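# Place yellow sponge on the desk holding a blue foam block

## Task

Set the yellow sponge down on the desk that carries a blue foam block, resting on the desk top itself rather than on any other item there. If none of the room's desks has such a block, drop the sponge into the tote near the door instead, lying fully inside and not draped over its rim. The foam blocks have to stay exactly where they were and unrotated, nothing new may end up on the floor, the cartons must stay standing on their desks, and the robot must neither tip over nor finish leaning. Anything held in place only by the robot at the end does not count.

## Robot and tools

Robot: a Hello Robot Stretch 4, a single-arm mobile manipulator. It has an omni-wheel base (rim within 0.23 m of the base origin), a lift moving up a mast, one arm that telescopes forward, a three-joint wrist (yaw, pitch, roll) and a two-finger gripper. Height is about 1.6 m. Cameras: head_camera (pinhole, 420x560), head_left_camera and head_right_camera (fisheye, 420x672) and wrist_camera (pinhole, 616x392). Loose objects may occasionally get nudged by something outside the robot.

Frames: the base frame sits on the floor below the base centre, x ahead, y to the left, z up. hand_pose is reported in it and marks the point between the fingers, 0.015 m back from the tips; it can be a little wrong. With all wrist joints at 0 the hand axes line up with the base frame. The odometry frame is where the base frame was when the scene began.

execute_actions: argument actions is a list holding one action or none (empty just reports state and pictures). Optional cameras lists which images to return (head_camera, head_left_camera, head_right_camera, wrist_camera, or all; omitted or null means all, [] means none). An action contains base, joints, or both, plus optional pace and contact_limits; alternatively it contains only end_of_arm. All motions in one action start together.
- base takes exactly one relative move from the current base position: translate_m (metres, forward positive, -2 to 2), strafe_m (metres sideways, left positive, -2 to 2) or rotate_rad (radians, counter-clockwise from above positive, -3.2 to 3.2). These are offsets, not poses.
- joints is one dictionary keyed by joint name, each value an absolute target: lift_m 0 to 1.2; arm_m 0 to 0.55 (extension); wrist_yaw_rad -1.134 to 4.276 (0 ahead, positive left, 3.14 stowed, past 3.4 the arm may obstruct); wrist_pitch_rad -1.117 to 4.259 (0 level, 1.57 pointing down); wrist_roll_rad -1.117 to 4.259 (positive turns clockwise viewed from behind); gripper_m 0 to 0.08 (finger gap, metres). Joints targets outside range are clipped and run, with a note; any other bad value or unknown key rejects the call and nothing moves. A joint or base left out may keep pushing toward its earlier target.
- pace: slow, default, fast or max. Base top speeds are 0.1/0.3/0.4/0.6 m/s and 1/2/3/4 rad/s respectively, reduced when the lift is above 0.2 (down to 0.3 m/s and 1 rad/s at 1.2).
- contact_limits: only arm_m, 0 (gentlest) to 0.75 (firmest), default 0.5; the arm halts on contact beyond it.
- end_of_arm: enable_torque re-powers wrist or gripper motors that shut off.
A single action runs at most 15 s. Once a result reports a stop, later motion calls in that same reply are skipped. To unfold at the start, send lift_m 0.4 with wrist_yaw_rad 0 together.

wait: seconds 0 to 10; commands nothing and returns the same state and images.
zoom_image: camera plus region [x0, y0, x1, y1] in pixels of that camera's latest full image, at most 504 by 504, origin at top left.
finished_scene: scene (integer) ends the scene for good, reports success, and gives the next task. Only call it once the goal holds on its own. Replying with no tool call ends everything.

Result lines: joint_positions (with done tolerances: lift and arm ±0.004, yaw and roll ±0.02, pitch ±0.05, gripper ±0.002). lidar_m: 12 distances in metres, 30-degree sectors, first straight ahead then counter-clockwise (4th left, 7th behind, 10th right); '-' means nothing seen or closer than 0.25 m; it sees roughly 0.15 m up to robot height, so desk tops count, but it misses glass, thin legs and much behind. wrist_depth_mm: 7x7 grid of median depths, 100 to 2000 mm, '-' unknown; the robot body appears. base_odometry counts wheel turns, so slip looks like travel; heading -3.142 to 3.142, left positive. If turned_by_wheels and turned_by_imu differ by over about 0.1 rad, the base likely bumped or slipped. base_tilt in degrees (forward and right positive) carries a fixed bias up to about 1.5. base_status and joint_status: done, off_target (resting short, may still push), contact_stop_at_<key> (hit something; lift, arm or wheels go slack), limit_stop_at_<name>, time_out, torque_fault. limit_stop_at_tilt means leaning over 6 degrees; lift, arm and wheels go slack. limit_stop_at_own_body means a joint nearly hit the robot; likely with pitch below -0.2 plus roll below -0.4 or above 4. on_its_own lists uncommanded behaviour; 'held at' is the held target. motor_effort is percent of maximum, peak in brackets; for wheel_0..2 positive turns the base right.

Gripping: command a gap smaller than the object. Pressing fingers keep the reading above the command; off_target after closing means something is held. Gripper effort staying beyond about 50 from zero shuts the motor off and may drop the object; then send enable_torque.

Avoid: dropping or flinging things, slamming, and hard shoves. Do not drive or turn carrying over 1 kg with arm_m above 0.2, especially at fast or max, and avoid steady pushes with a high gripper or high contact limit, since the robot can tip. Pressing the gripper into things can fault the wrist. Do not bump the blue foam blocks, tip cartons or knock items to the floor.

Each tool is called after ">>>" by a JSON object that holds its "op" and its "data".

## Session

>>> {"op": "execute_actions", "data": {"actions": []}}

Scene clock: 0.00 s.
base_odometry: x=+0.000 y=+0.000 heading=+0.000 (m, m, rad; odometry frame)
turned_by_wheels: +0.000 (rad since the last result)
turned_by_imu: +0.000 (rad since the last result)
base_tilt: forward=+0.0 right=-0.2 (deg)
lidar_m: 1.49 1.91 1.88 1.83 1.14 0.83 0.80 0.87 1.31 1.27 1.37 2.16
base_status: not commanded
joint_positions: lift_m=+0.275 arm_m=+0.002 wrist_yaw_rad=+3.185 wrist_pitch_rad=+0.019 wrist_roll_rad=+0.003 gripper_m=+0.040
joint_status: not commanded
motor_effort: lift_m=+19 arm_m=-1 wrist_yaw_rad=-1 wrist_pitch_rad=-10 wrist_roll_rad=+1 gripper_m=+0 wheel_0=+0 wheel_1=-1 wheel_2=+0 (%)
hand_pose: x=-0.0432 y=+0.0782 z=+0.4495 quat_wxyz=(-0.021, -0.009, +0.002, +1.000) (m; base frame)
wrist_depth_mm: - 136 180 1008 1060 1060 1576 / - 108 136 1255 1182 1138 1078 / - 112 135 1708 1708 1661 1618 / 135 135 177 1708 1618 1618 1661 / 212 1661 1708 1661 1661 1618 1618 / 1308 1618 1281 1618 1618 1499 1576 / 991 - 591 1138 105 1281 1160
pictures: head_camera, head_left_camera, head_right_camera, wrist_camera
Images, in order (width x height): head_camera 420x560, head_left_camera 420x672, head_right_camera 420x672, wrist_camera 616x392.

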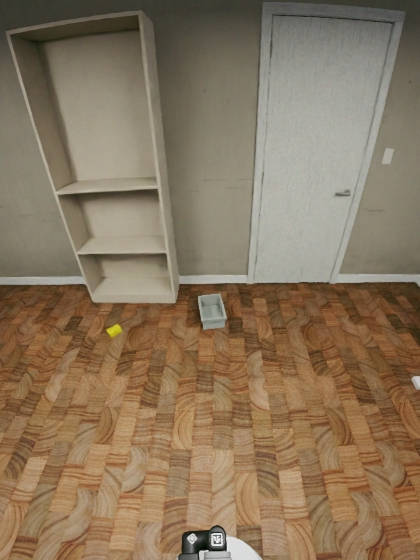

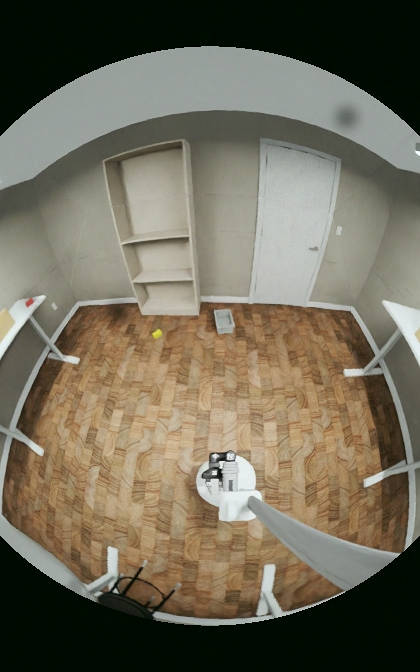

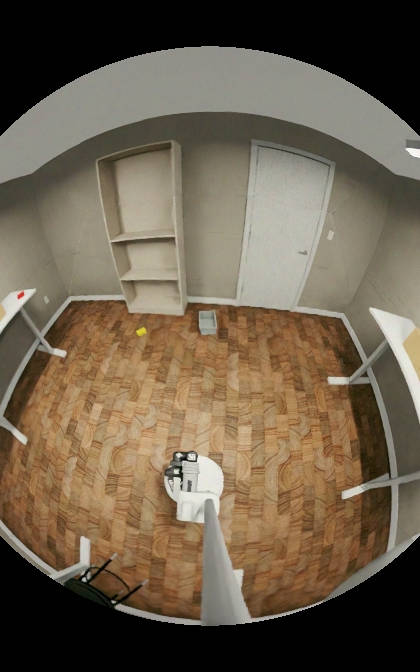

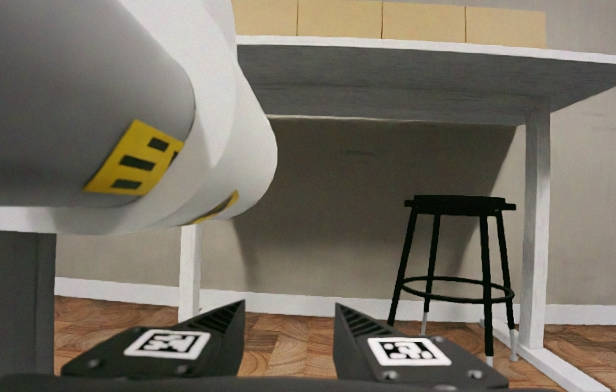

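Survey the desks.

>>> {"op": "execute_actions", "data": {"actions": [{"base":{"rotate_rad":1.57},"joints":{"lift_m":0.4,"wrist_yaw_rad":0}}], "cameras": ["head_camera","head_left_camera"]}}

>>> {"op": "execute_actions", "data": {"actions": [{"base":{"rotate_rad":1.57}}], "cameras": ["head_camera","head_left_camera"]}}

>>> {"op": "execute_actions", "data": {"actions": [{"base":{"rotate_rad":1.57}}], "cameras": ["head_camera","head_left_camera"]}}

Scene clock: 8.37 s.
base_odometry: x=+0.000 y=+0.000 heading=+1.569 (m, m, rad; odometry frame)
turned_by_wheels: +1.569 (rad since the last result)
turned_by_imu: +1.599 (rad since the last result)
base_tilt: forward=+0.1 right=-0.1 (deg)
lidar_m: 1.83 1.16 0.85 0.80 0.85 1.30 1.28 1.36 2.16 1.51 1.92 1.89
base_status: done
joint_positions: lift_m=+0.400 arm_m=+0.002 wrist_yaw_rad=+0.000 wrist_pitch_rad=+0.019 wrist_roll_rad=+0.003 gripper_m=+0.040
joint_status: all done
motor_effort: lift_m=+24(25) arm_m=-1(1) wrist_yaw_rad=-1(8) wrist_pitch_rad=-9(10) wrist_roll_rad=+2(0) gripper_m=+0(2) wheel_0=-2(6) wheel_1=-4(11) wheel_2=-2(13) (%)
hand_pose: x=+0.3857 y=-0.0873 z=+0.5738 quat_wxyz=(+1.000, +0.002, +0.009, +0.000) (m; base frame)
wrist_depth_mm: - - - - - - - / - - - - - - - / - - - 1921 1708 1921 - / - - - - - - - / - - - - - - - / 1921 - 1921 - - - - / 1336 - 707 1397 105 1537 1464
pictures: head_camera, head_left_camera
Images, in order (width x height): head_camera 420x560, head_left_camera 420x672.

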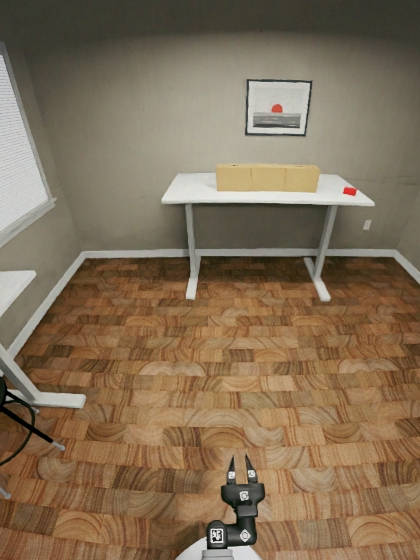

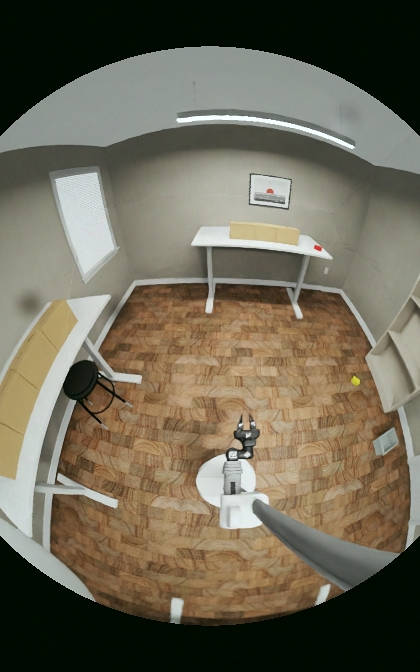

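Scene clock: 10.43 s.
base_odometry: x=+0.000 y=+0.000 heading=+3.139 (m, m, rad; odometry frame)
turned_by_wheels: +1.569 (rad since the last result)
turned_by_imu: +1.598 (rad since the last result)
base_tilt: forward=+0.1 right=-0.2 (deg)
lidar_m: 0.80 0.86 1.31 1.28 1.40 2.14 1.59 1.90 1.87 1.83 1.14 0.84
base_status: done
joint_positions: lift_m=+0.400 arm_m=+0.002 wrist_yaw_rad=+0.000 wrist_pitch_rad=+0.019 wrist_roll_rad=+0.003 gripper_m=+0.040
joint_status: not commanded
motor_effort: lift_m=+22(24) arm_m=-1(1) wrist_yaw_rad=-2(2) wrist_pitch_rad=-11(10) wrist_roll_rad=-2(1) gripper_m=+0(1) wheel_0=-2(7) wheel_1=-4(8) wheel_2=-3(9) (%)
hand_pose: x=+0.3857 y=-0.0874 z=+0.5739 quat_wxyz=(+1.000, +0.002, +0.009, +0.000) (m; base frame)
wrist_depth_mm: 627 634 627 621 627 621 683 / 1397 904 904 891 866 820 788 / 1397 1366 1366 1366 1336 1366 1008 / 1366 1366 1366 1366 1397 1366 1366 / 1366 1366 1366 1366 1336 854 931 / 1397 1397 1366 1366 1366 1336 917 / 1336 - 707 1336 105 1308 904
pictures: head_camera, head_left_camera
Images, in order (width x height): head_camera 420x560, head_left_camera 420x672.

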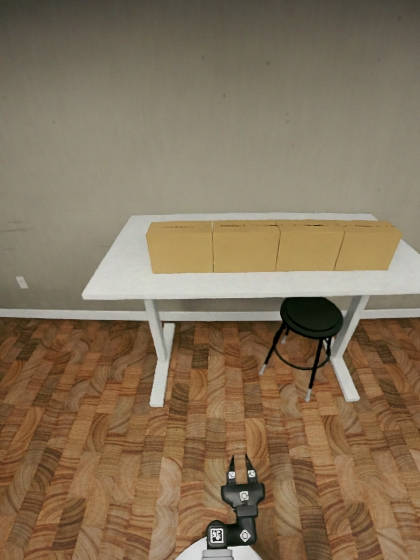

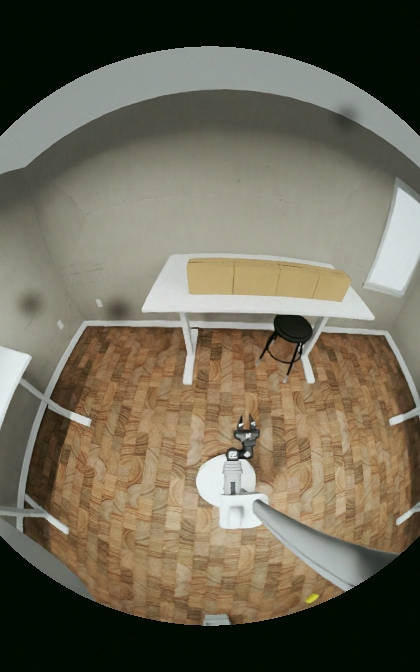

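Scene clock: 12.50 s.
base_odometry: x=+0.000 y=+0.000 heading=-1.575 (m, m, rad; odometry frame)
turned_by_wheels: +1.569 (rad since the last result)
turned_by_imu: +1.598 (rad since the last result)
base_tilt: forward=+0.0 right=-0.2 (deg)
lidar_m: 1.27 1.37 2.15 1.50 1.92 1.88 2.22 1.17 0.85 0.79 0.86 1.29
base_status: done
joint_positions: lift_m=+0.400 arm_m=+0.002 wrist_yaw_rad=+0.000 wrist_pitch_rad=+0.019 wrist_roll_rad=+0.003 gripper_m=+0.040
joint_status: not commanded
motor_effort: lift_m=+22(23) arm_m=-1(1) wrist_yaw_rad=-2(3) wrist_pitch_rad=-8(10) wrist_roll_rad=+1(2) gripper_m=+3(1) wheel_0=-2(9) wheel_1=-3(10) wheel_2=-2(7) (%)
hand_pose: x=+0.3857 y=-0.0874 z=+0.5740 quat_wxyz=(+1.000, +0.002, +0.009, +0.000) (m; base frame)
wrist_depth_mm: 1863 1863 1863 1921 1863 1863 1863 / 1863 1229 1205 1205 1863 1863 1808 / 1863 1863 1756 1430 1808 1863 1808 / 1863 1808 1808 1808 1808 1808 1808 / 1863 1863 1863 1808 1808 1808 1808 / 1537 1863 1808 1863 1756 1863 1808 / 1336 - 707 1397 105 1537 1430
pictures: head_camera, head_left_camera
Images, in order (width x height): head_camera 420x560, head_left_camera 420x672.

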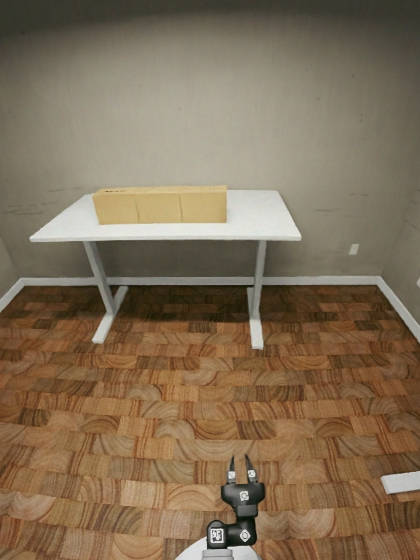

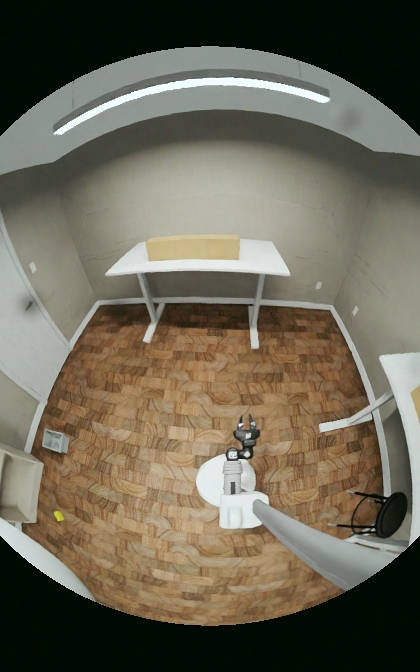

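>>> {"op": "execute_actions", "data": {"actions": [{"base":{"rotate_rad":2.0},"joints":{"wrist_pitch_rad":1.2,"gripper_m":0.08}}], "cameras": []}}

>>> {"op": "execute_actions", "data": {"actions": [{"base":{"translate_m":0.9}}], "cameras": ["head_camera","wrist_camera"]}}

Scene clock: 28.03 s.
base_odometry: x=+0.000 y=+0.000 heading=+0.425 (m, m, rad; odometry frame)
turned_by_wheels: +2.000 (rad since the last result)
turned_by_imu: +2.037 (rad since the last result)
base_tilt: forward=+0.0 right=-0.2 (deg)
lidar_m: 1.87 1.91 1.83 1.29 0.87 0.79 0.83 2.20 1.28 1.32 2.21 1.50
base_status: done
joint_positions: lift_m=+0.400 arm_m=+0.002 wrist_yaw_rad=+0.000 wrist_pitch_rad=+1.201 wrist_roll_rad=+0.003 gripper_m=+0.080
joint_status: all done
motor_effort: lift_m=+22(22) arm_m=-2(2) wrist_yaw_rad=-5(2) wrist_pitch_rad=-3(7) wrist_roll_rad=+0(0) gripper_m=+2(2) wheel_0=-1(11) wheel_1=-3(11) wheel_2=-1(10) (%)
hand_pose: x=+0.2499 y=-0.0874 z=+0.3797 quat_wxyz=(+0.825, +0.001, +0.565, -0.001) (m; base frame)
wrist_depth_mm: 699 699 715 723 732 759 768 / 647 654 661 676 683 699 715 / 603 603 621 621 634 647 661 / 564 569 580 585 591 603 609 / 530 535 539 549 554 559 569 / 500 504 508 517 525 530 535 / - - 480 492 135 - -
pictures: none
No camera images: the call's "cameras" was empty. Leave "cameras" out to get every camera's image.

Scene clock: 32.53 s.
base_odometry: x=+0.820 y=+0.371 heading=+0.425 (m, m, rad; odometry frame)
turned_by_wheels: +0.000 (rad since the last result)
turned_by_imu: -0.004 (rad since the last result)
base_tilt: forward=+0.0 right=-0.2 (deg)
lidar_m: 1.04 1.79 1.39 1.45 1.74 1.61 2.09 1.81 1.71 1.92 0.73 0.84
base_status: done
joint_positions: lift_m=+0.400 arm_m=+0.002 wrist_yaw_rad=+0.000 wrist_pitch_rad=+1.201 wrist_roll_rad=+0.003 gripper_m=+0.080
joint_status: not commanded
motor_effort: lift_m=+21(22) arm_m=-1(2) wrist_yaw_rad=-2(2) wrist_pitch_rad=-3(4) wrist_roll_rad=+1(0) gripper_m=+2(0) wheel_0=+1(7) wheel_1=+4(9) wheel_2=+0(14) (%)
hand_pose: x=+0.2499 y=-0.0874 z=+0.3797 quat_wxyz=(+0.825, +0.001, +0.565, -0.001) (m; base frame)
wrist_depth_mm: 699 707 699 732 732 750 778 / 647 661 668 676 683 699 707 / 603 609 615 621 634 647 654 / 559 574 574 580 597 597 609 / 530 535 544 549 559 564 569 / 500 508 512 517 521 530 530 / - - 484 492 135 - -
pictures: head_camera, wrist_camera
Images, in order (width x height): head_camera 420x560, wrist_camera 616x392.

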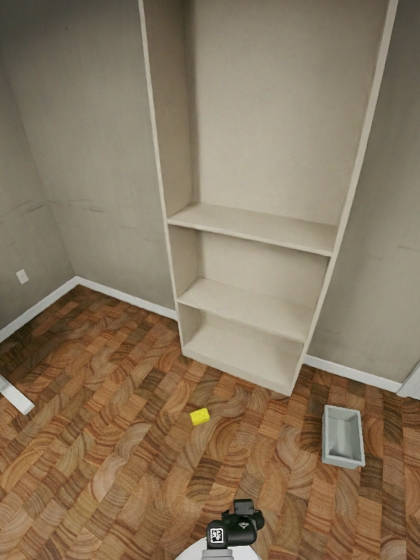

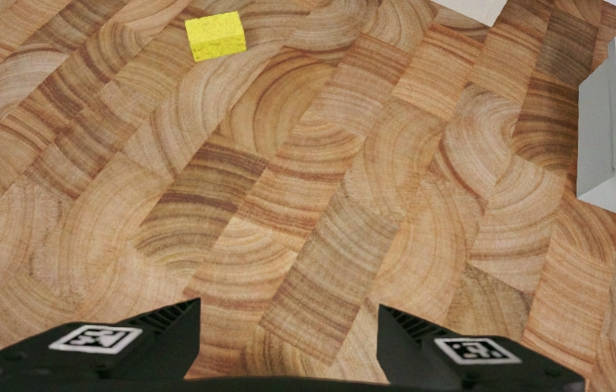

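>>> {"op": "execute_actions", "data": {"actions": [{"base":{"strafe_m":0.14},"joints":{"wrist_pitch_rad":1.57,"arm_m":0.5,"lift_m":0.3}}], "cameras": ["head_camera","wrist_camera"]}}

Scene clock: 42.23 s.
base_odometry: x=+0.762 y=+0.498 heading=+0.425 (m, m, rad; odometry frame)
turned_by_wheels: +0.000 (rad since the last result)
turned_by_imu: +0.002 (rad since the last result)
base_tilt: forward=+0.1 right=-0.2 (deg)
lidar_m: 1.11 1.88 1.26 1.29 2.48 1.55 2.10 1.91 1.84 2.05 0.85 1.06
base_status: done
joint_positions: lift_m=+0.300 arm_m=+0.499 wrist_yaw_rad=+0.000 wrist_pitch_rad=+1.570 wrist_roll_rad=+0.003 gripper_m=+0.080
joint_status: all done
motor_effort: lift_m=+15(21) arm_m=+4(4) wrist_yaw_rad=-3(1) wrist_pitch_rad=+0(0) wrist_roll_rad=+0(1) gripper_m=+1(1) wheel_0=-1(11) wheel_1=+3(12) wheel_2=+0(4) (%)
hand_pose: x=+0.6704 y=-0.0874 z=+0.2659 quat_wxyz=(+0.707, +0.001, +0.707, -0.001) (m; base frame)
wrist_depth_mm: 410 413 415 421 424 430 433 / 404 413 413 418 421 427 430 / 402 407 410 370 421 424 427 / 404 407 410 413 415 421 424 / 399 404 407 410 415 418 421 / 397 399 407 407 410 415 421 / - - 402 407 135 - -
pictures: head_camera, wrist_camera
Images, in order (width x height): head_camera 420x560, wrist_camera 616x392.

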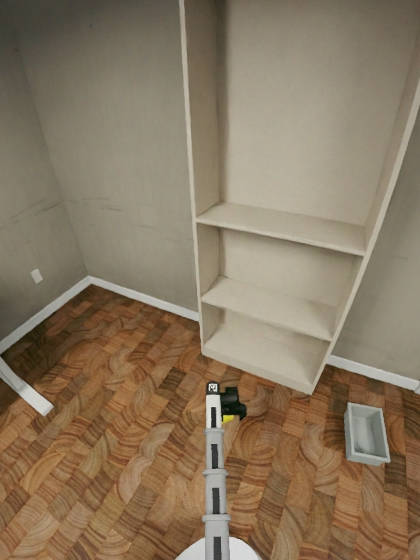

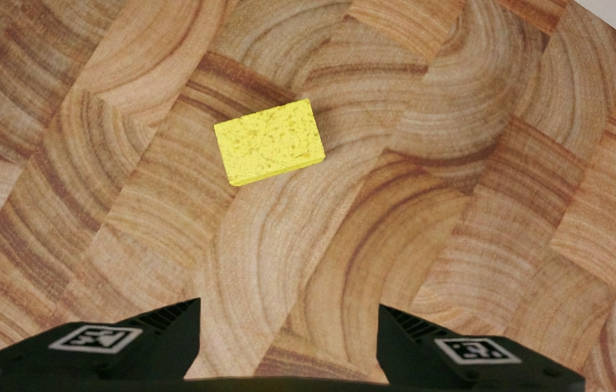

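>>> {"op": "execute_actions", "data": {"actions": [{"base":{"translate_m":0.1},"joints":{"wrist_roll_rad":1.3,"lift_m":0.16}}], "cameras": []}}

>>> {"op": "execute_actions", "data": {"actions": [{"base":{"strafe_m":0.03}}], "cameras": ["wrist_camera"]}}

Scene clock: 51.07 s.
base_odometry: x=+0.853 y=+0.539 heading=+0.425 (m, m, rad; odometry frame)
turned_by_wheels: +0.000 (rad since the last result)
turned_by_imu: +0.001 (rad since the last result)
base_tilt: forward=+0.1 right=-0.2 (deg)
lidar_m: 1.02 1.75 1.22 1.28 2.56 1.65 2.21 1.99 1.87 1.94 0.81 0.98
base_status: done
joint_positions: lift_m=+0.160 arm_m=+0.499 wrist_yaw_rad=+0.000 wrist_pitch_rad=+1.570 wrist_roll_rad=+1.300 gripper_m=+0.080
joint_status: all done
motor_effort: lift_m=+14(15) arm_m=+4(4) wrist_yaw_rad=-3(4) wrist_pitch_rad=+2(3) wrist_roll_rad=+2(8) gripper_m=+2(1) wheel_0=+2(10) wheel_1=+4(9) wheel_2=-2(14) (%)
hand_pose: x=+0.6704 y=-0.0874 z=+0.1259 quat_wxyz=(+0.563, +0.428, +0.563, -0.428) (m; base frame)
wrist_depth_mm: 272 273 276 277 279 281 283 / 270 272 273 276 278 279 281 / 270 272 272 274 276 278 279 / 268 271 272 273 274 278 279 / 267 270 227 273 274 276 278 / 266 267 225 271 273 276 276 / - - 224 270 135 - -
pictures: none
No camera images: the call's "cameras" was empty. Leave "cameras" out to get every camera's image.

Scene clock: 52.00 s.
base_odometry: x=+0.841 y=+0.567 heading=+0.426 (m, m, rad; odometry frame)
turned_by_wheels: +0.000 (rad since the last result)
turned_by_imu: +0.000 (rad since the last result)
base_tilt: forward=+0.1 right=-0.2 (deg)
lidar_m: 1.03 1.78 1.18 1.24 1.69 1.63 2.20 2.01 1.90 1.95 0.80 1.00
base_status: done
joint_positions: lift_m=+0.160 arm_m=+0.499 wrist_yaw_rad=+0.000 wrist_pitch_rad=+1.570 wrist_roll_rad=+1.300 gripper_m=+0.080
joint_status: not commanded
motor_effort: lift_m=+14(14) arm_m=+4(4) wrist_yaw_rad=-2(2) wrist_pitch_rad=+2(1) wrist_roll_rad=+2(0) gripper_m=+2(1) wheel_0=+0(13) wheel_1=+3(10) wheel_2=+0(6) (%)
hand_pose: x=+0.6704 y=-0.0874 z=+0.1259 quat_wxyz=(+0.563, +0.428, +0.563, -0.428) (m; base frame)
wrist_depth_mm: 271 274 274 277 278 281 282 / 270 272 273 276 278 281 281 / 270 271 273 273 276 278 279 / 270 270 272 273 274 277 277 / 267 268 227 229 274 277 277 / 266 267 225 227 272 274 276 / - - 247 270 135 - -
pictures: wrist_camera
Images, in order (width x height): wrist_camera 616x392.

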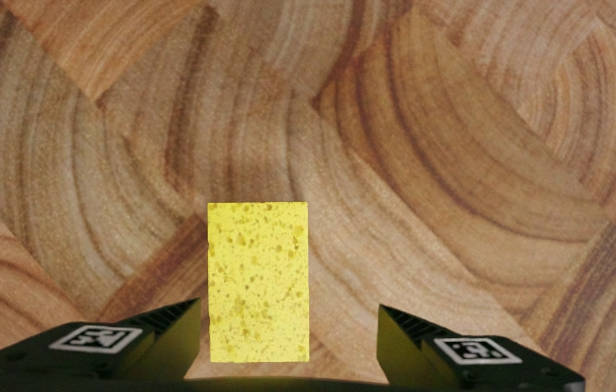

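>>> {"op": "execute_actions", "data": {"actions": [{"joints":{"arm_m":0.522}}], "cameras": []}}

>>> {"op": "execute_actions", "data": {"actions": [{"joints":{"lift_m":0.06}}], "cameras": ["wrist_camera"]}}

>>> {"op": "execute_actions", "data": {"actions": [{"joints":{"gripper_m":0.04}}], "cameras": ["wrist_camera"]}}

Scene clock: 58.83 s.
base_odometry: x=+0.841 y=+0.567 heading=+0.426 (m, m, rad; odometry frame)
turned_by_wheels: +0.000 (rad since the last result)
turned_by_imu: +0.001 (rad since the last result)
base_tilt: forward=+0.0 right=-0.2 (deg)
lidar_m: 1.03 1.77 1.20 1.24 1.69 1.64 2.19 2.01 1.91 1.95 0.82 0.99
base_status: not commanded
joint_positions: lift_m=+0.160 arm_m=+0.521 wrist_yaw_rad=+0.000 wrist_pitch_rad=+1.570 wrist_roll_rad=+1.300 gripper_m=+0.080
joint_status: all done
motor_effort: lift_m=+15(15) arm_m=+4(5) wrist_yaw_rad=-2(2) wrist_pitch_rad=-2(2) wrist_roll_rad=+1(0) gripper_m=+2(1) wheel_0=+0(0) wheel_1=+2(2) wheel_2=+0(0) (%)
hand_pose: x=+0.6923 y=-0.0874 z=+0.1259 quat_wxyz=(+0.563, +0.428, +0.563, -0.428) (m; base frame)
wrist_depth_mm: 272 273 274 276 279 282 281 / 271 272 274 276 278 279 281 / 271 271 272 274 277 278 281 / 267 270 272 273 276 277 278 / 266 270 271 229 274 277 277 / 265 266 270 227 272 274 277 / - - 267 226 135 - -
pictures: none
No camera images: the call's "cameras" was empty. Leave "cameras" out to get every camera's image.

Scene clock: 60.27 s.
base_odometry: x=+0.841 y=+0.567 heading=+0.426 (m, m, rad; odometry frame)
turned_by_wheels: +0.000 (rad since the last result)
turned_by_imu: +0.000 (rad since the last result)
base_tilt: forward=+0.0 right=-0.1 (deg)
lidar_m: 1.04 1.79 1.20 1.23 1.68 1.64 2.21 2.03 1.90 1.93 0.82 1.00
base_status: not commanded
joint_positions: lift_m=+0.060 arm_m=+0.521 wrist_yaw_rad=+0.000 wrist_pitch_rad=+1.570 wrist_roll_rad=+1.300 gripper_m=+0.080
joint_status: all done
motor_effort: lift_m=+15(15) arm_m=+4(4) wrist_yaw_rad=-2(0) wrist_pitch_rad=+0(2) wrist_roll_rad=-1(3) gripper_m=+2(3) wheel_0=+0(0) wheel_1=+2(3) wheel_2=+0(0) (%)
hand_pose: x=+0.6923 y=-0.0874 z=+0.0259 quat_wxyz=(+0.563, +0.428, +0.563, -0.428) (m; base frame)
wrist_depth_mm: 173 174 175 176 177 179 - / 172 173 174 176 177 178 178 / 171 172 173 175 176 177 178 / 170 172 173 174 175 176 177 / 170 171 128 128 174 176 176 / 169 169 127 128 154 175 175 / - - 127 127 128 - -
pictures: wrist_camera
Images, in order (width x height): wrist_camera 616x392.

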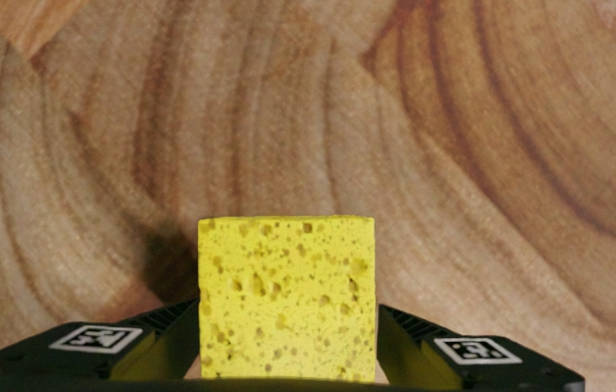

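Scene clock: 61.27 s.
base_odometry: x=+0.841 y=+0.567 heading=+0.426 (m, m, rad; odometry frame)
turned_by_wheels: +0.000 (rad since the last result)
turned_by_imu: +0.000 (rad since the last result)
base_tilt: forward=+0.1 right=-0.2 (deg)
lidar_m: 1.04 1.76 1.18 1.23 1.70 1.63 2.19 1.99 1.91 1.95 0.81 1.00
base_status: not commanded
joint_positions: lift_m=+0.060 arm_m=+0.521 wrist_yaw_rad=+0.000 wrist_pitch_rad=+1.570 wrist_roll_rad=+1.300 gripper_m=+0.060
joint_status: gripper_m off_target (ended at +0.060, target +0.040)
on_its_own: gripper_m is held at +0.054, not at your +0.040, by its contact guard: the fingers met something
motor_effort: lift_m=+15(15) arm_m=+4(4) wrist_yaw_rad=+0(0) wrist_pitch_rad=+0(1) wrist_roll_rad=+1(0) gripper_m=-38(37) wheel_0=+0(0) wheel_1=+2(2) wheel_2=+0(0) (%)
hand_pose: x=+0.6923 y=-0.0874 z=+0.0259 quat_wxyz=(+0.563, +0.428, +0.563, -0.428) (m; base frame)
wrist_depth_mm: 173 174 175 176 177 179 - / 172 173 175 175 177 178 179 / 171 172 173 175 176 177 178 / 171 172 173 174 175 176 177 / 170 171 128 129 174 175 176 / 169 170 127 128 174 175 176 / - - 126 128 116 175 -
pictures: wrist_camera
Images, in order (width x height): wrist_camera 616x392.

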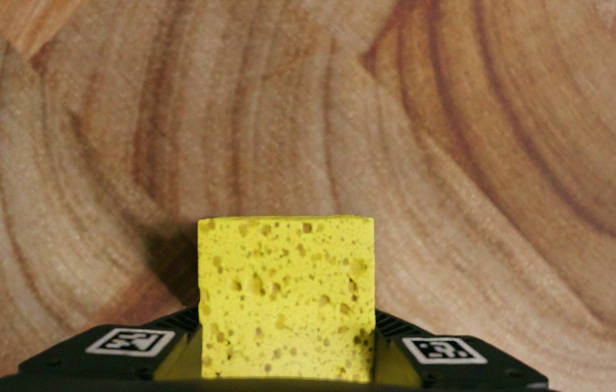

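>>> {"op": "execute_actions", "data": {"actions": [{"joints":{"lift_m":0.2,"arm_m":0.05}}], "cameras": []}}

>>> {"op": "execute_actions", "data": {"actions": [{"base":{"rotate_rad":1.0},"joints":{"lift_m":1.2,"wrist_roll_rad":0,"wrist_pitch_rad":1.0}}], "cameras": []}}

>>> {"op": "execute_actions", "data": {"actions": [{"base":{"strafe_m":0.4}}], "cameras": []}}

>>> {"op": "execute_actions", "data": {"actions": [{"base":{"translate_m":0.8}}], "cameras": ["head_camera","wrist_camera"]}}

Scene clock: 70.50 s.
base_odometry: x=+0.841 y=+0.567 heading=+0.426 (m, m, rad; odometry frame)
turned_by_wheels: +0.000 (rad since the last result)
turned_by_imu: +0.001 (rad since the last result)
base_tilt: forward=+0.0 right=-0.2 (deg)
lidar_m: 1.02 1.78 1.19 1.24 1.66 1.63 2.21 2.03 1.91 1.93 0.82 0.99
base_status: not commanded
joint_positions: lift_m=+0.200 arm_m=+0.100 wrist_yaw_rad=+0.000 wrist_pitch_rad=+1.570 wrist_roll_rad=+1.300 gripper_m=+0.060
joint_status: arm_m limit_stop_at_own_body (moved -0.421 of -0.471); the others done
on_its_own: gripper_m is held at +0.054, not at your +0.040, by its contact guard: the fingers met something; lift_m is slack since a limit_stop_at_own_body; arm_m is slack since a limit_stop_at_own_body (your +0.050 is given up)
motor_effort: lift_m=+19(25) arm_m=+0(5) wrist_yaw_rad=-1(4) wrist_pitch_rad=+1(7) wrist_roll_rad=-1(1) gripper_m=-36(38) wheel_0=+0(0) wheel_1=+3(3) wheel_2=-1(1) (%)
hand_pose: x=+0.2710 y=-0.0874 z=+0.1652 quat_wxyz=(+0.563, +0.428, +0.563, -0.428) (m; base frame)
wrist_depth_mm: 310 312 315 317 320 322 325 / 309 312 314 315 319 322 324 / 309 312 314 314 317 320 320 / 307 310 312 312 317 319 320 / 306 307 128 129 315 315 257 / 306 306 127 128 255 202 169 / - - 126 127 116 154 -
pictures: none
No camera images: the call's "cameras" was empty. Leave "cameras" out to get every camera's image.

not run: a stop came earlier in this reply.

not run: a stop came earlier in this reply.

not run: a stop came earlier in this reply.

>>> {"op": "execute_actions", "data": {"actions": [{"base":{"rotate_rad":1.0},"joints":{"lift_m":1.2,"arm_m":0.12,"wrist_roll_rad":0,"wrist_pitch_rad":1.0}}], "cameras": []}}

>>> {"op": "execute_actions", "data": {"actions": [{"base":{"strafe_m":0.4}}], "cameras": []}}

>>> {"op": "execute_actions", "data": {"actions": [{"base":{"translate_m":0.8}}], "cameras": ["head_camera","wrist_camera"]}}

Scene clock: 81.57 s.
base_odometry: x=+0.841 y=+0.567 heading=+1.425 (m, m, rad; odometry frame)
turned_by_wheels: +0.999 (rad since the last result)
turned_by_imu: +1.019 (rad since the last result)
base_tilt: forward=+0.0 right=-0.2 (deg)
lidar_m: 1.19 1.23 1.65 1.63 1.66 2.08 2.75 2.05 0.87 1.00 1.03 1.68
base_status: done
joint_positions: lift_m=+1.199 arm_m=+0.119 wrist_yaw_rad=+0.000 wrist_pitch_rad=+1.002 wrist_roll_rad=+0.000 gripper_m=+0.060
joint_status: all done
on_its_own: gripper_m is held at +0.054, not at your +0.040, by its contact guard: the fingers met something
motor_effort: lift_m=+23(24) arm_m=+4(3) wrist_yaw_rad=-2(0) wrist_pitch_rad=-7(9) wrist_roll_rad=+1(6) gripper_m=-37(37) wheel_0=-1(8) wheel_1=-6(10) wheel_2=-1(15) (%)
hand_pose: x=+0.4048 y=-0.0874 z=+1.1985 quat_wxyz=(+0.877, +0.000, +0.480, +0.000) (m; base frame)
wrist_depth_mm: 1618 1708 1708 1756 1808 1808 1430 / 1863 1863 1921 1921 - - 1464 / 1708 1756 1756 1808 1808 1808 1464 / 1537 1576 1576 1618 1661 1661 1499 / 1397 1397 128 129 1464 1499 1464 / 1281 1308 127 128 1336 1366 1366 / - - 127 128 116 1281 1182
pictures: none
No camera images: the call's "cameras" was empty. Leave "cameras" out to get every camera's image.

Scene clock: 84.23 s.
base_odometry: x=+0.445 y=+0.625 heading=+1.425 (m, m, rad; odometry frame)
turned_by_wheels: +0.000 (rad since the last result)
turned_by_imu: +0.002 (rad since the last result)
base_tilt: forward=+0.1 right=-0.2 (deg)
lidar_m: 1.17 1.19 2.18 1.23 1.26 1.62 2.36 2.01 1.27 1.40 1.41 1.25
base_status: done
joint_positions: lift_m=+1.200 arm_m=+0.119 wrist_yaw_rad=+0.000 wrist_pitch_rad=+1.002 wrist_roll_rad=+0.000 gripper_m=+0.060
joint_status: not commanded
on_its_own: gripper_m is held at +0.054, not at your +0.040, by its contact guard: the fingers met something
motor_effort: lift_m=+23(24) arm_m=+4(4) wrist_yaw_rad=-3(3) wrist_pitch_rad=-8(7) wrist_roll_rad=-1(1) gripper_m=-37(39) wheel_0=+0(9) wheel_1=+4(14) wheel_2=+0(1) (%)
hand_pose: x=+0.4048 y=-0.0874 z=+1.1985 quat_wxyz=(+0.877, +0.000, +0.480, +0.000) (m; base frame)
wrist_depth_mm: 1537 1618 1661 1708 1661 1808 1756 / 1756 1863 1921 1921 - - 1921 / 1708 1708 1808 1756 1808 1863 1808 / 1537 1537 1576 1576 1618 1708 1708 / 1397 1430 128 129 1464 1499 1537 / 1281 1308 127 128 1336 1397 1397 / - - 126 127 116 1281 1281
pictures: none
No camera images: the call's "cameras" was empty. Leave "cameras" out to get every camera's image.

Scene clock: 88.37 s.
base_odometry: x=+0.561 y=+1.416 heading=+1.426 (m, m, rad; odometry frame)
turned_by_wheels: +0.000 (rad since the last result)
turned_by_imu: -0.003 (rad since the last result)
base_tilt: forward=+0.0 right=-0.2 (deg)
lidar_m: 0.36 0.39 0.51 2.08 1.41 1.75 3.61 1.69 1.44 1.37 0.57 0.40
base_status: done
joint_positions: lift_m=+1.200 arm_m=+0.119 wrist_yaw_rad=+0.000 wrist_pitch_rad=+1.002 wrist_roll_rad=+0.000 gripper_m=+0.060
joint_status: not commanded
on_its_own: gripper_m is held at +0.054, not at your +0.040, by its contact guard: the fingers met something
motor_effort: lift_m=+23(24) arm_m=+4(4) wrist_yaw_rad=-1(3) wrist_pitch_rad=-8(6) wrist_roll_rad=-1(1) gripper_m=-39(39) wheel_0=+2(6) wheel_1=+3(8) wheel_2=-2(11) (%)
hand_pose: x=+0.4048 y=-0.0874 z=+1.1986 quat_wxyz=(+0.877, +0.000, +0.480, +0.000) (m; base frame)
wrist_depth_mm: 676 683 699 707 732 750 931 / 332 336 342 345 603 647 1025 / 293 297 301 306 317 569 580 / 329 334 329 330 368 508 512 / 407 415 128 129 442 455 445 / 384 394 127 128 402 413 418 / - - 127 127 116 387 389
pictures: head_camera, wrist_camera
Images, in order (width x height): head_camera 420x560, wrist_camera 616x392.

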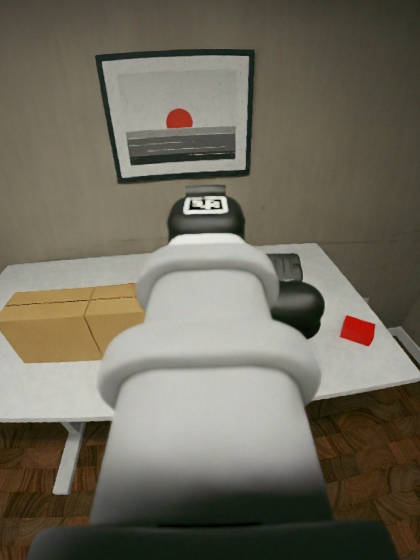

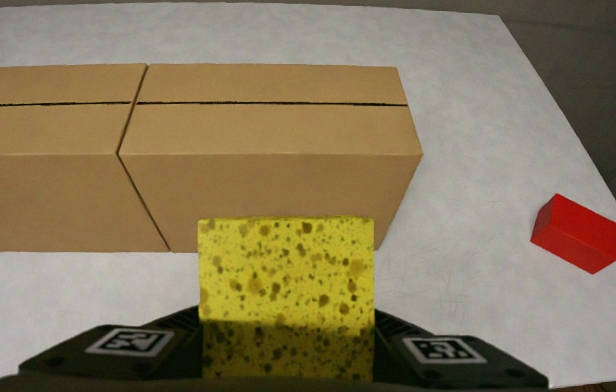

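>>> {"op": "execute_actions", "data": {"actions": [{"base":{"strafe_m":-0.15},"joints":{"wrist_pitch_rad":0.5}}], "cameras": []}}

>>> {"op": "execute_actions", "data": {"actions": [{"base":{"translate_m":0.06},"joints":{"arm_m":0.55,"wrist_yaw_rad":1.25}}], "cameras": ["wrist_camera"]}}

Scene clock: 97.63 s.
base_odometry: x=+0.709 y=+1.395 heading=+1.425 (m, m, rad; odometry frame)
turned_by_wheels: +0.000 (rad since the last result)
turned_by_imu: +0.001 (rad since the last result)
base_tilt: forward=+0.1 right=-0.2 (deg)
lidar_m: 0.39 0.38 0.52 2.21 1.56 1.88 3.72 1.54 1.28 1.21 1.50 0.41
base_status: done
joint_positions: lift_m=+1.200 arm_m=+0.119 wrist_yaw_rad=+0.000 wrist_pitch_rad=+0.503 wrist_roll_rad=+0.000 gripper_m=+0.060
joint_status: all done
on_its_own: gripper_m is held at +0.054, not at your +0.040, by its contact guard: the fingers met something
motor_effort: lift_m=+24(23) arm_m=+4(4) wrist_yaw_rad=-1(3) wrist_pitch_rad=-10(16) wrist_roll_rad=+0(2) gripper_m=-36(38) wheel_0=+1(4) wheel_1=-3(14) wheel_2=+0(3) (%)
hand_pose: x=+0.4766 y=-0.0874 z=+1.2752 quat_wxyz=(+0.969, +0.000, +0.249, +0.000) (m; base frame)
wrist_depth_mm: 715 732 750 778 809 820 831 / 778 798 809 831 854 866 891 / 831 854 866 904 917 946 976 / 866 904 931 946 976 1008 1042 / 699 715 128 128 750 1098 1160 / 342 351 127 128 597 1205 1281 / - - 126 128 116 1308 1430
pictures: none
No camera images: the call's "cameras" was empty. Leave "cameras" out to get every camera's image.

Scene clock: 100.00 s.
base_odometry: x=+0.718 y=+1.454 heading=+1.426 (m, m, rad; odometry frame)
turned_by_wheels: +0.001 (rad since the last result)
turned_by_imu: +0.001 (rad since the last result)
base_tilt: forward=+0.1 right=-0.2 (deg)
lidar_m: 0.31 0.33 0.43 1.04 1.56 1.92 3.65 1.57 1.28 1.21 0.53 0.35
base_status: done
joint_positions: lift_m=+1.200 arm_m=+0.549 wrist_yaw_rad=+1.250 wrist_pitch_rad=+0.503 wrist_roll_rad=+0.000 gripper_m=+0.060
joint_status: all done
on_its_own: gripper_m is held at +0.054, not at your +0.040, by its contact guard: the fingers met something
motor_effort: lift_m=+23(23) arm_m=+4(3) wrist_yaw_rad=+1(5) wrist_pitch_rad=-9(11) wrist_roll_rad=+1(0) gripper_m=-38(38) wheel_0=+2(7) wheel_1=+5(10) wheel_2=+0(13) (%)
hand_pose: x=+0.8619 y=+0.1493 z=+1.2753 quat_wxyz=(+0.786, -0.146, +0.202, +0.567) (m; base frame)
wrist_depth_mm: 1708 1808 1464 741 462 349 291 / 1863 - 1576 778 488 357 298 / 1863 - 1756 820 535 368 303 / 866 931 960 788 544 404 325 / 621 732 128 128 517 415 336 / 539 585 128 128 508 424 343 / - - 126 127 116 379 347
pictures: wrist_camera
Images, in order (width x height): wrist_camera 616x392.

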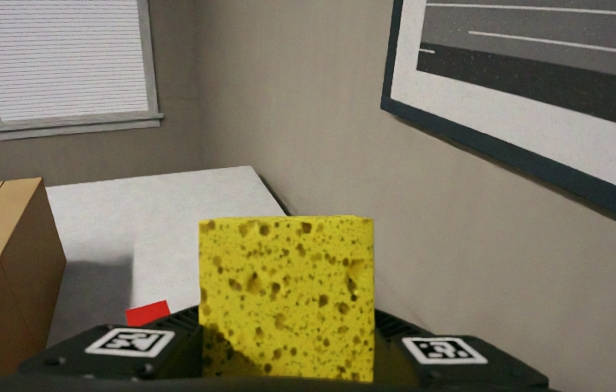

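>>> {"op": "execute_actions", "data": {"actions": [{"joints":{"wrist_pitch_rad":1.1,"wrist_yaw_rad":1.5}}], "cameras": ["wrist_camera"]}}

Scene clock: 104.97 s.
base_odometry: x=+0.718 y=+1.454 heading=+1.426 (m, m, rad; odometry frame)
turned_by_wheels: +0.000 (rad since the last result)
turned_by_imu: +0.001 (rad since the last result)
base_tilt: forward=+0.1 right=-0.2 (deg)
lidar_m: 0.32 0.33 0.45 1.03 1.55 1.90 3.63 1.62 1.26 1.22 0.49 0.36
base_status: not commanded
joint_positions: lift_m=+1.200 arm_m=+0.549 wrist_yaw_rad=+1.500 wrist_pitch_rad=+1.101 wrist_roll_rad=+0.000 gripper_m=+0.060
joint_status: all done
on_its_own: gripper_m is held at +0.054, not at your +0.040, by its contact guard: the fingers met something
motor_effort: lift_m=+22(23) arm_m=+4(4) wrist_yaw_rad=+0(1) wrist_pitch_rad=-5(7) wrist_roll_rad=-2(0) gripper_m=-38(39) wheel_0=+2(2) wheel_1=+5(5) wheel_2=+0(0) (%)
hand_pose: x=+0.8142 y=+0.0898 z=+1.1881 quat_wxyz=(+0.624, -0.357, +0.383, +0.581) (m; base frame)
wrist_depth_mm: 327 500 597 603 621 539 410 / 304 492 512 544 559 549 421 / 300 466 484 492 504 517 430 / 297 430 445 452 459 469 439 / 290 399 128 128 415 424 445 / 283 373 127 128 384 394 430 / - - 126 128 116 373 377
pictures: wrist_camera
Images, in order (width x height): wrist_camera 616x392.

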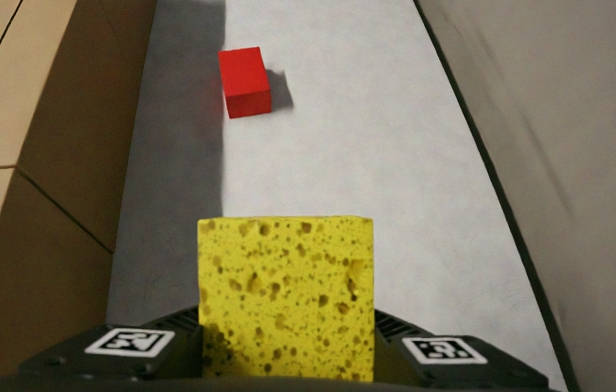

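>>> {"op": "execute_actions", "data": {"actions": [{"joints":{"wrist_pitch_rad":0.3}}], "cameras": []}}

>>> {"op": "execute_actions", "data": {"actions": [{"base":{"translate_m":-0.7},"joints":{"arm_m":0.05}}], "cameras": []}}

>>> {"op": "execute_actions", "data": {"actions": [{"base":{"rotate_rad":1.54}}], "cameras": []}}

>>> {"op": "execute_actions", "data": {"actions": [{"base":{"translate_m":0.8}}], "cameras": ["head_left_camera","head_right_camera"]}}

Scene clock: 115.17 s.
base_odometry: x=+0.718 y=+1.454 heading=+1.426 (m, m, rad; odometry frame)
turned_by_wheels: +0.000 (rad since the last result)
turned_by_imu: +0.001 (rad since the last result)
base_tilt: forward=+0.0 right=-0.2 (deg)
lidar_m: 0.31 0.33 0.43 1.03 1.57 1.90 3.65 1.58 1.28 1.22 0.50 0.33
base_status: not commanded
joint_positions: lift_m=+1.200 arm_m=+0.549 wrist_yaw_rad=+1.500 wrist_pitch_rad=+0.303 wrist_roll_rad=+0.000 gripper_m=+0.060
joint_status: all done
on_its_own: gripper_m is held at +0.054, not at your +0.040, by its contact guard: the fingers met something
motor_effort: lift_m=+24(23) arm_m=+4(4) wrist_yaw_rad=-4(0) wrist_pitch_rad=-9(14) wrist_roll_rad=+0(1) gripper_m=-40(36) wheel_0=+2(2) wheel_1=+5(5) wheel_2=+0(0) (%)
hand_pose: x=+0.8218 y=+0.1962 z=+1.3142 quat_wxyz=(+0.723, -0.103, +0.111, +0.674) (m; base frame)
wrist_depth_mm: 1863 1921 - 1808 809 512 370 / 1863 - - 1808 809 521 375 / - - - 1808 820 521 379 / - - - 1537 831 525 377 / - 1008 128 129 707 521 389 / 462 512 127 128 661 521 397 / - - 126 127 116 445 387
pictures: none
No camera images: the call's "cameras" was empty. Leave "cameras" out to get every camera's image.

Scene clock: 119.00 s.
base_odometry: x=+0.617 y=+0.761 heading=+1.426 (m, m, rad; odometry frame)
turned_by_wheels: +0.000 (rad since the last result)
turned_by_imu: +0.004 (rad since the last result)
base_tilt: forward=+0.1 right=-0.2 (deg)
lidar_m: 1.02 1.07 1.37 1.41 1.42 1.84 2.57 2.44 1.20 1.23 1.26 1.10
base_status: done
joint_positions: lift_m=+1.200 arm_m=+0.051 wrist_yaw_rad=+1.500 wrist_pitch_rad=+0.303 wrist_roll_rad=+0.000 gripper_m=+0.060
joint_status: all done
on_its_own: gripper_m is held at +0.054, not at your +0.040, by its contact guard: the fingers met something
motor_effort: lift_m=+24(23) arm_m=-4(5) wrist_yaw_rad=-3(2) wrist_pitch_rad=-11(10) wrist_roll_rad=+2(1) gripper_m=-39(37) wheel_0=-2(10) wheel_1=-3(11) wheel_2=+1(13) (%)
hand_pose: x=+0.3231 y=+0.1963 z=+1.3142 quat_wxyz=(+0.723, -0.103, +0.111, +0.674) (m; base frame)
wrist_depth_mm: 1756 1808 1921 - - - 1618 / 1863 1863 - - - - 1661 / 1863 - - - - - 1661 / 1366 1430 - - - - 1708 / - - 128 129 - - 1537 / - 1661 127 128 - - 917 / - - 126 127 115 1983 1661
pictures: none
No camera images: the call's "cameras" was empty. Leave "cameras" out to get every camera's image.

Scene clock: 121.83 s.
base_odometry: x=+0.617 y=+0.761 heading=+2.965 (m, m, rad; odometry frame)
turned_by_wheels: +1.539 (rad since the last result)
turned_by_imu: +1.567 (rad since the last result)
base_tilt: forward=+0.0 right=-0.2 (deg)
lidar_m: 1.39 1.42 1.80 2.08 2.13 1.15 1.24 1.25 1.10 1.02 1.04 1.34
base_status: done
joint_positions: lift_m=+1.200 arm_m=+0.051 wrist_yaw_rad=+1.500 wrist_pitch_rad=+0.303 wrist_roll_rad=+0.000 gripper_m=+0.060
joint_status: not commanded
on_its_own: gripper_m is held at +0.054, not at your +0.040, by its contact guard: the fingers met something
motor_effort: lift_m=+23(24) arm_m=-4(4) wrist_yaw_rad=-3(2) wrist_pitch_rad=-11(8) wrist_roll_rad=-1(2) gripper_m=-39(38) wheel_0=-3(8) wheel_1=-6(10) wheel_2=-3(4) (%)
hand_pose: x=+0.3232 y=+0.1963 z=+1.3142 quat_wxyz=(+0.723, -0.103, +0.111, +0.674) (m; base frame)
wrist_depth_mm: - - - - - - - / - - - - - - - / - - - - - - - / - - - - - - 1983 / - - 128 129 - - 1308 / - - 127 128 - - 1863 / - - 126 127 116 - 1863
pictures: none
No camera images: the call's "cameras" was empty. Leave "cameras" out to get every camera's image.

Scene clock: 126.00 s.
base_odometry: x=-0.171 y=+0.902 heading=+2.965 (m, m, rad; odometry frame)
turned_by_wheels: +0.000 (rad since the last result)
turned_by_imu: -0.003 (rad since the last result)
base_tilt: forward=+0.0 right=-0.2 (deg)
lidar_m: 0.61 0.62 0.77 2.15 2.20 1.89 1.96 1.56 1.01 0.94 0.97 1.50
base_status: done
joint_positions: lift_m=+1.200 arm_m=+0.051 wrist_yaw_rad=+1.500 wrist_pitch_rad=+0.303 wrist_roll_rad=+0.000 gripper_m=+0.060
joint_status: not commanded
on_its_own: gripper_m is held at +0.054, not at your +0.040, by its contact guard: the fingers met something
motor_effort: lift_m=+24(23) arm_m=-4(4) wrist_yaw_rad=-3(0) wrist_pitch_rad=-13(10) wrist_roll_rad=-2(0) gripper_m=-38(39) wheel_0=+1(9) wheel_1=+3(7) wheel_2=-1(8) (%)
hand_pose: x=+0.3232 y=+0.1963 z=+1.3142 quat_wxyz=(+0.723, -0.103, +0.111, +0.674) (m; base frame)
wrist_depth_mm: - - - - - 1537 1160 / - - - - - 1537 1160 / - - - - - 1537 1182 / - - - - 1921 1537 1182 / - - 128 128 809 741 1138 / - - 127 128 768 615 530 / - - 126 127 116 535 469
pictures: head_left_camera, head_right_camera
Images, in order (width x height): head_left_camera 420x672, head_right_camera 420x672.

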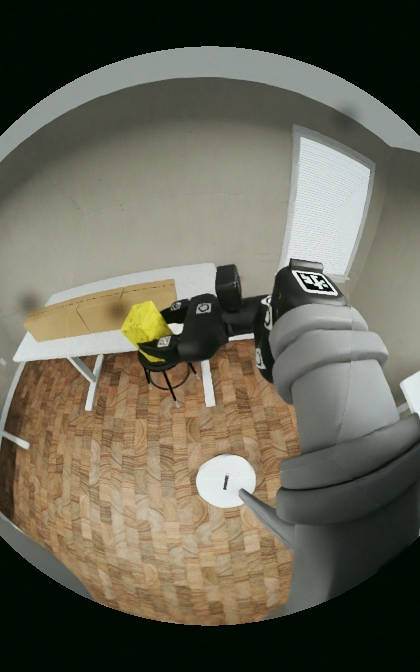

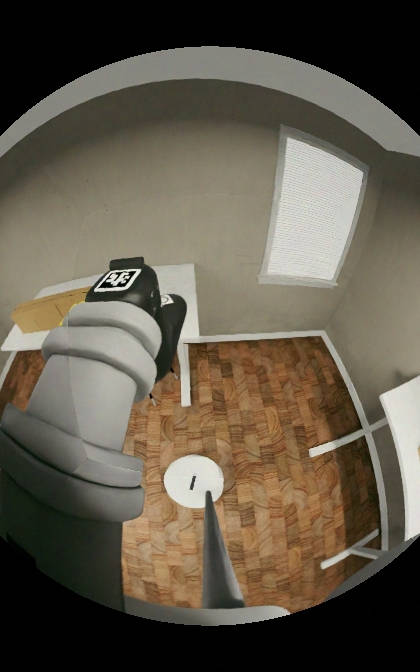

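>>> {"op": "execute_actions", "data": {"actions": [{"base":{"translate_m":0.27},"joints":{"arm_m":0.55,"wrist_pitch_rad":0.75}}], "cameras": ["wrist_camera"]}}

Scene clock: 131.00 s.
base_odometry: x=-0.437 y=+0.949 heading=+2.965 (m, m, rad; odometry frame)
turned_by_wheels: +0.000 (rad since the last result)
turned_by_imu: +0.000 (rad since the last result)
base_tilt: forward=+0.0 right=-0.2 (deg)
lidar_m: 0.34 0.35 0.43 0.89 2.24 2.24 2.21 1.51 0.97 0.93 1.73 1.23
base_status: done
joint_positions: lift_m=+1.200 arm_m=+0.549 wrist_yaw_rad=+1.500 wrist_pitch_rad=+0.752 wrist_roll_rad=+0.000 gripper_m=+0.060
joint_status: all done
on_its_own: gripper_m is held at +0.054, not at your +0.040, by its contact guard: the fingers met something
motor_effort: lift_m=+23(24) arm_m=+4(3) wrist_yaw_rad=+0(2) wrist_pitch_rad=-8(7) wrist_roll_rad=+0(0) gripper_m=-37(36) wheel_0=+2(6) wheel_1=+3(10) wheel_2=+1(13) (%)
hand_pose: x=+0.8184 y=+0.1487 z=+1.2324 quat_wxyz=(+0.681, -0.250, +0.269, +0.634) (m; base frame)
wrist_depth_mm: - 820 1308 1281 732 473 368 / 539 750 976 1008 750 480 370 / 442 699 768 788 732 496 377 / 394 597 634 640 654 504 384 / 379 525 128 128 544 512 389 / 368 462 127 128 469 477 397 / - - 126 128 116 445 389
pictures: wrist_camera
Images, in order (width x height): wrist_camera 616x392.

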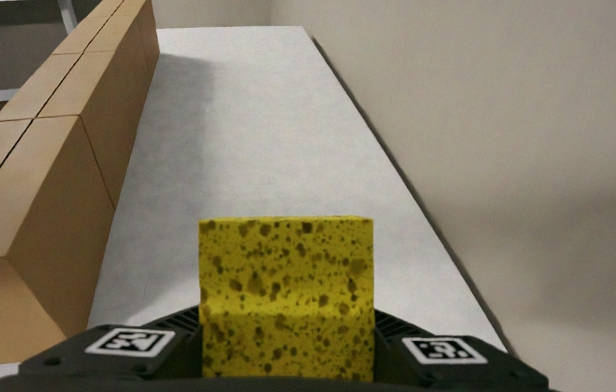

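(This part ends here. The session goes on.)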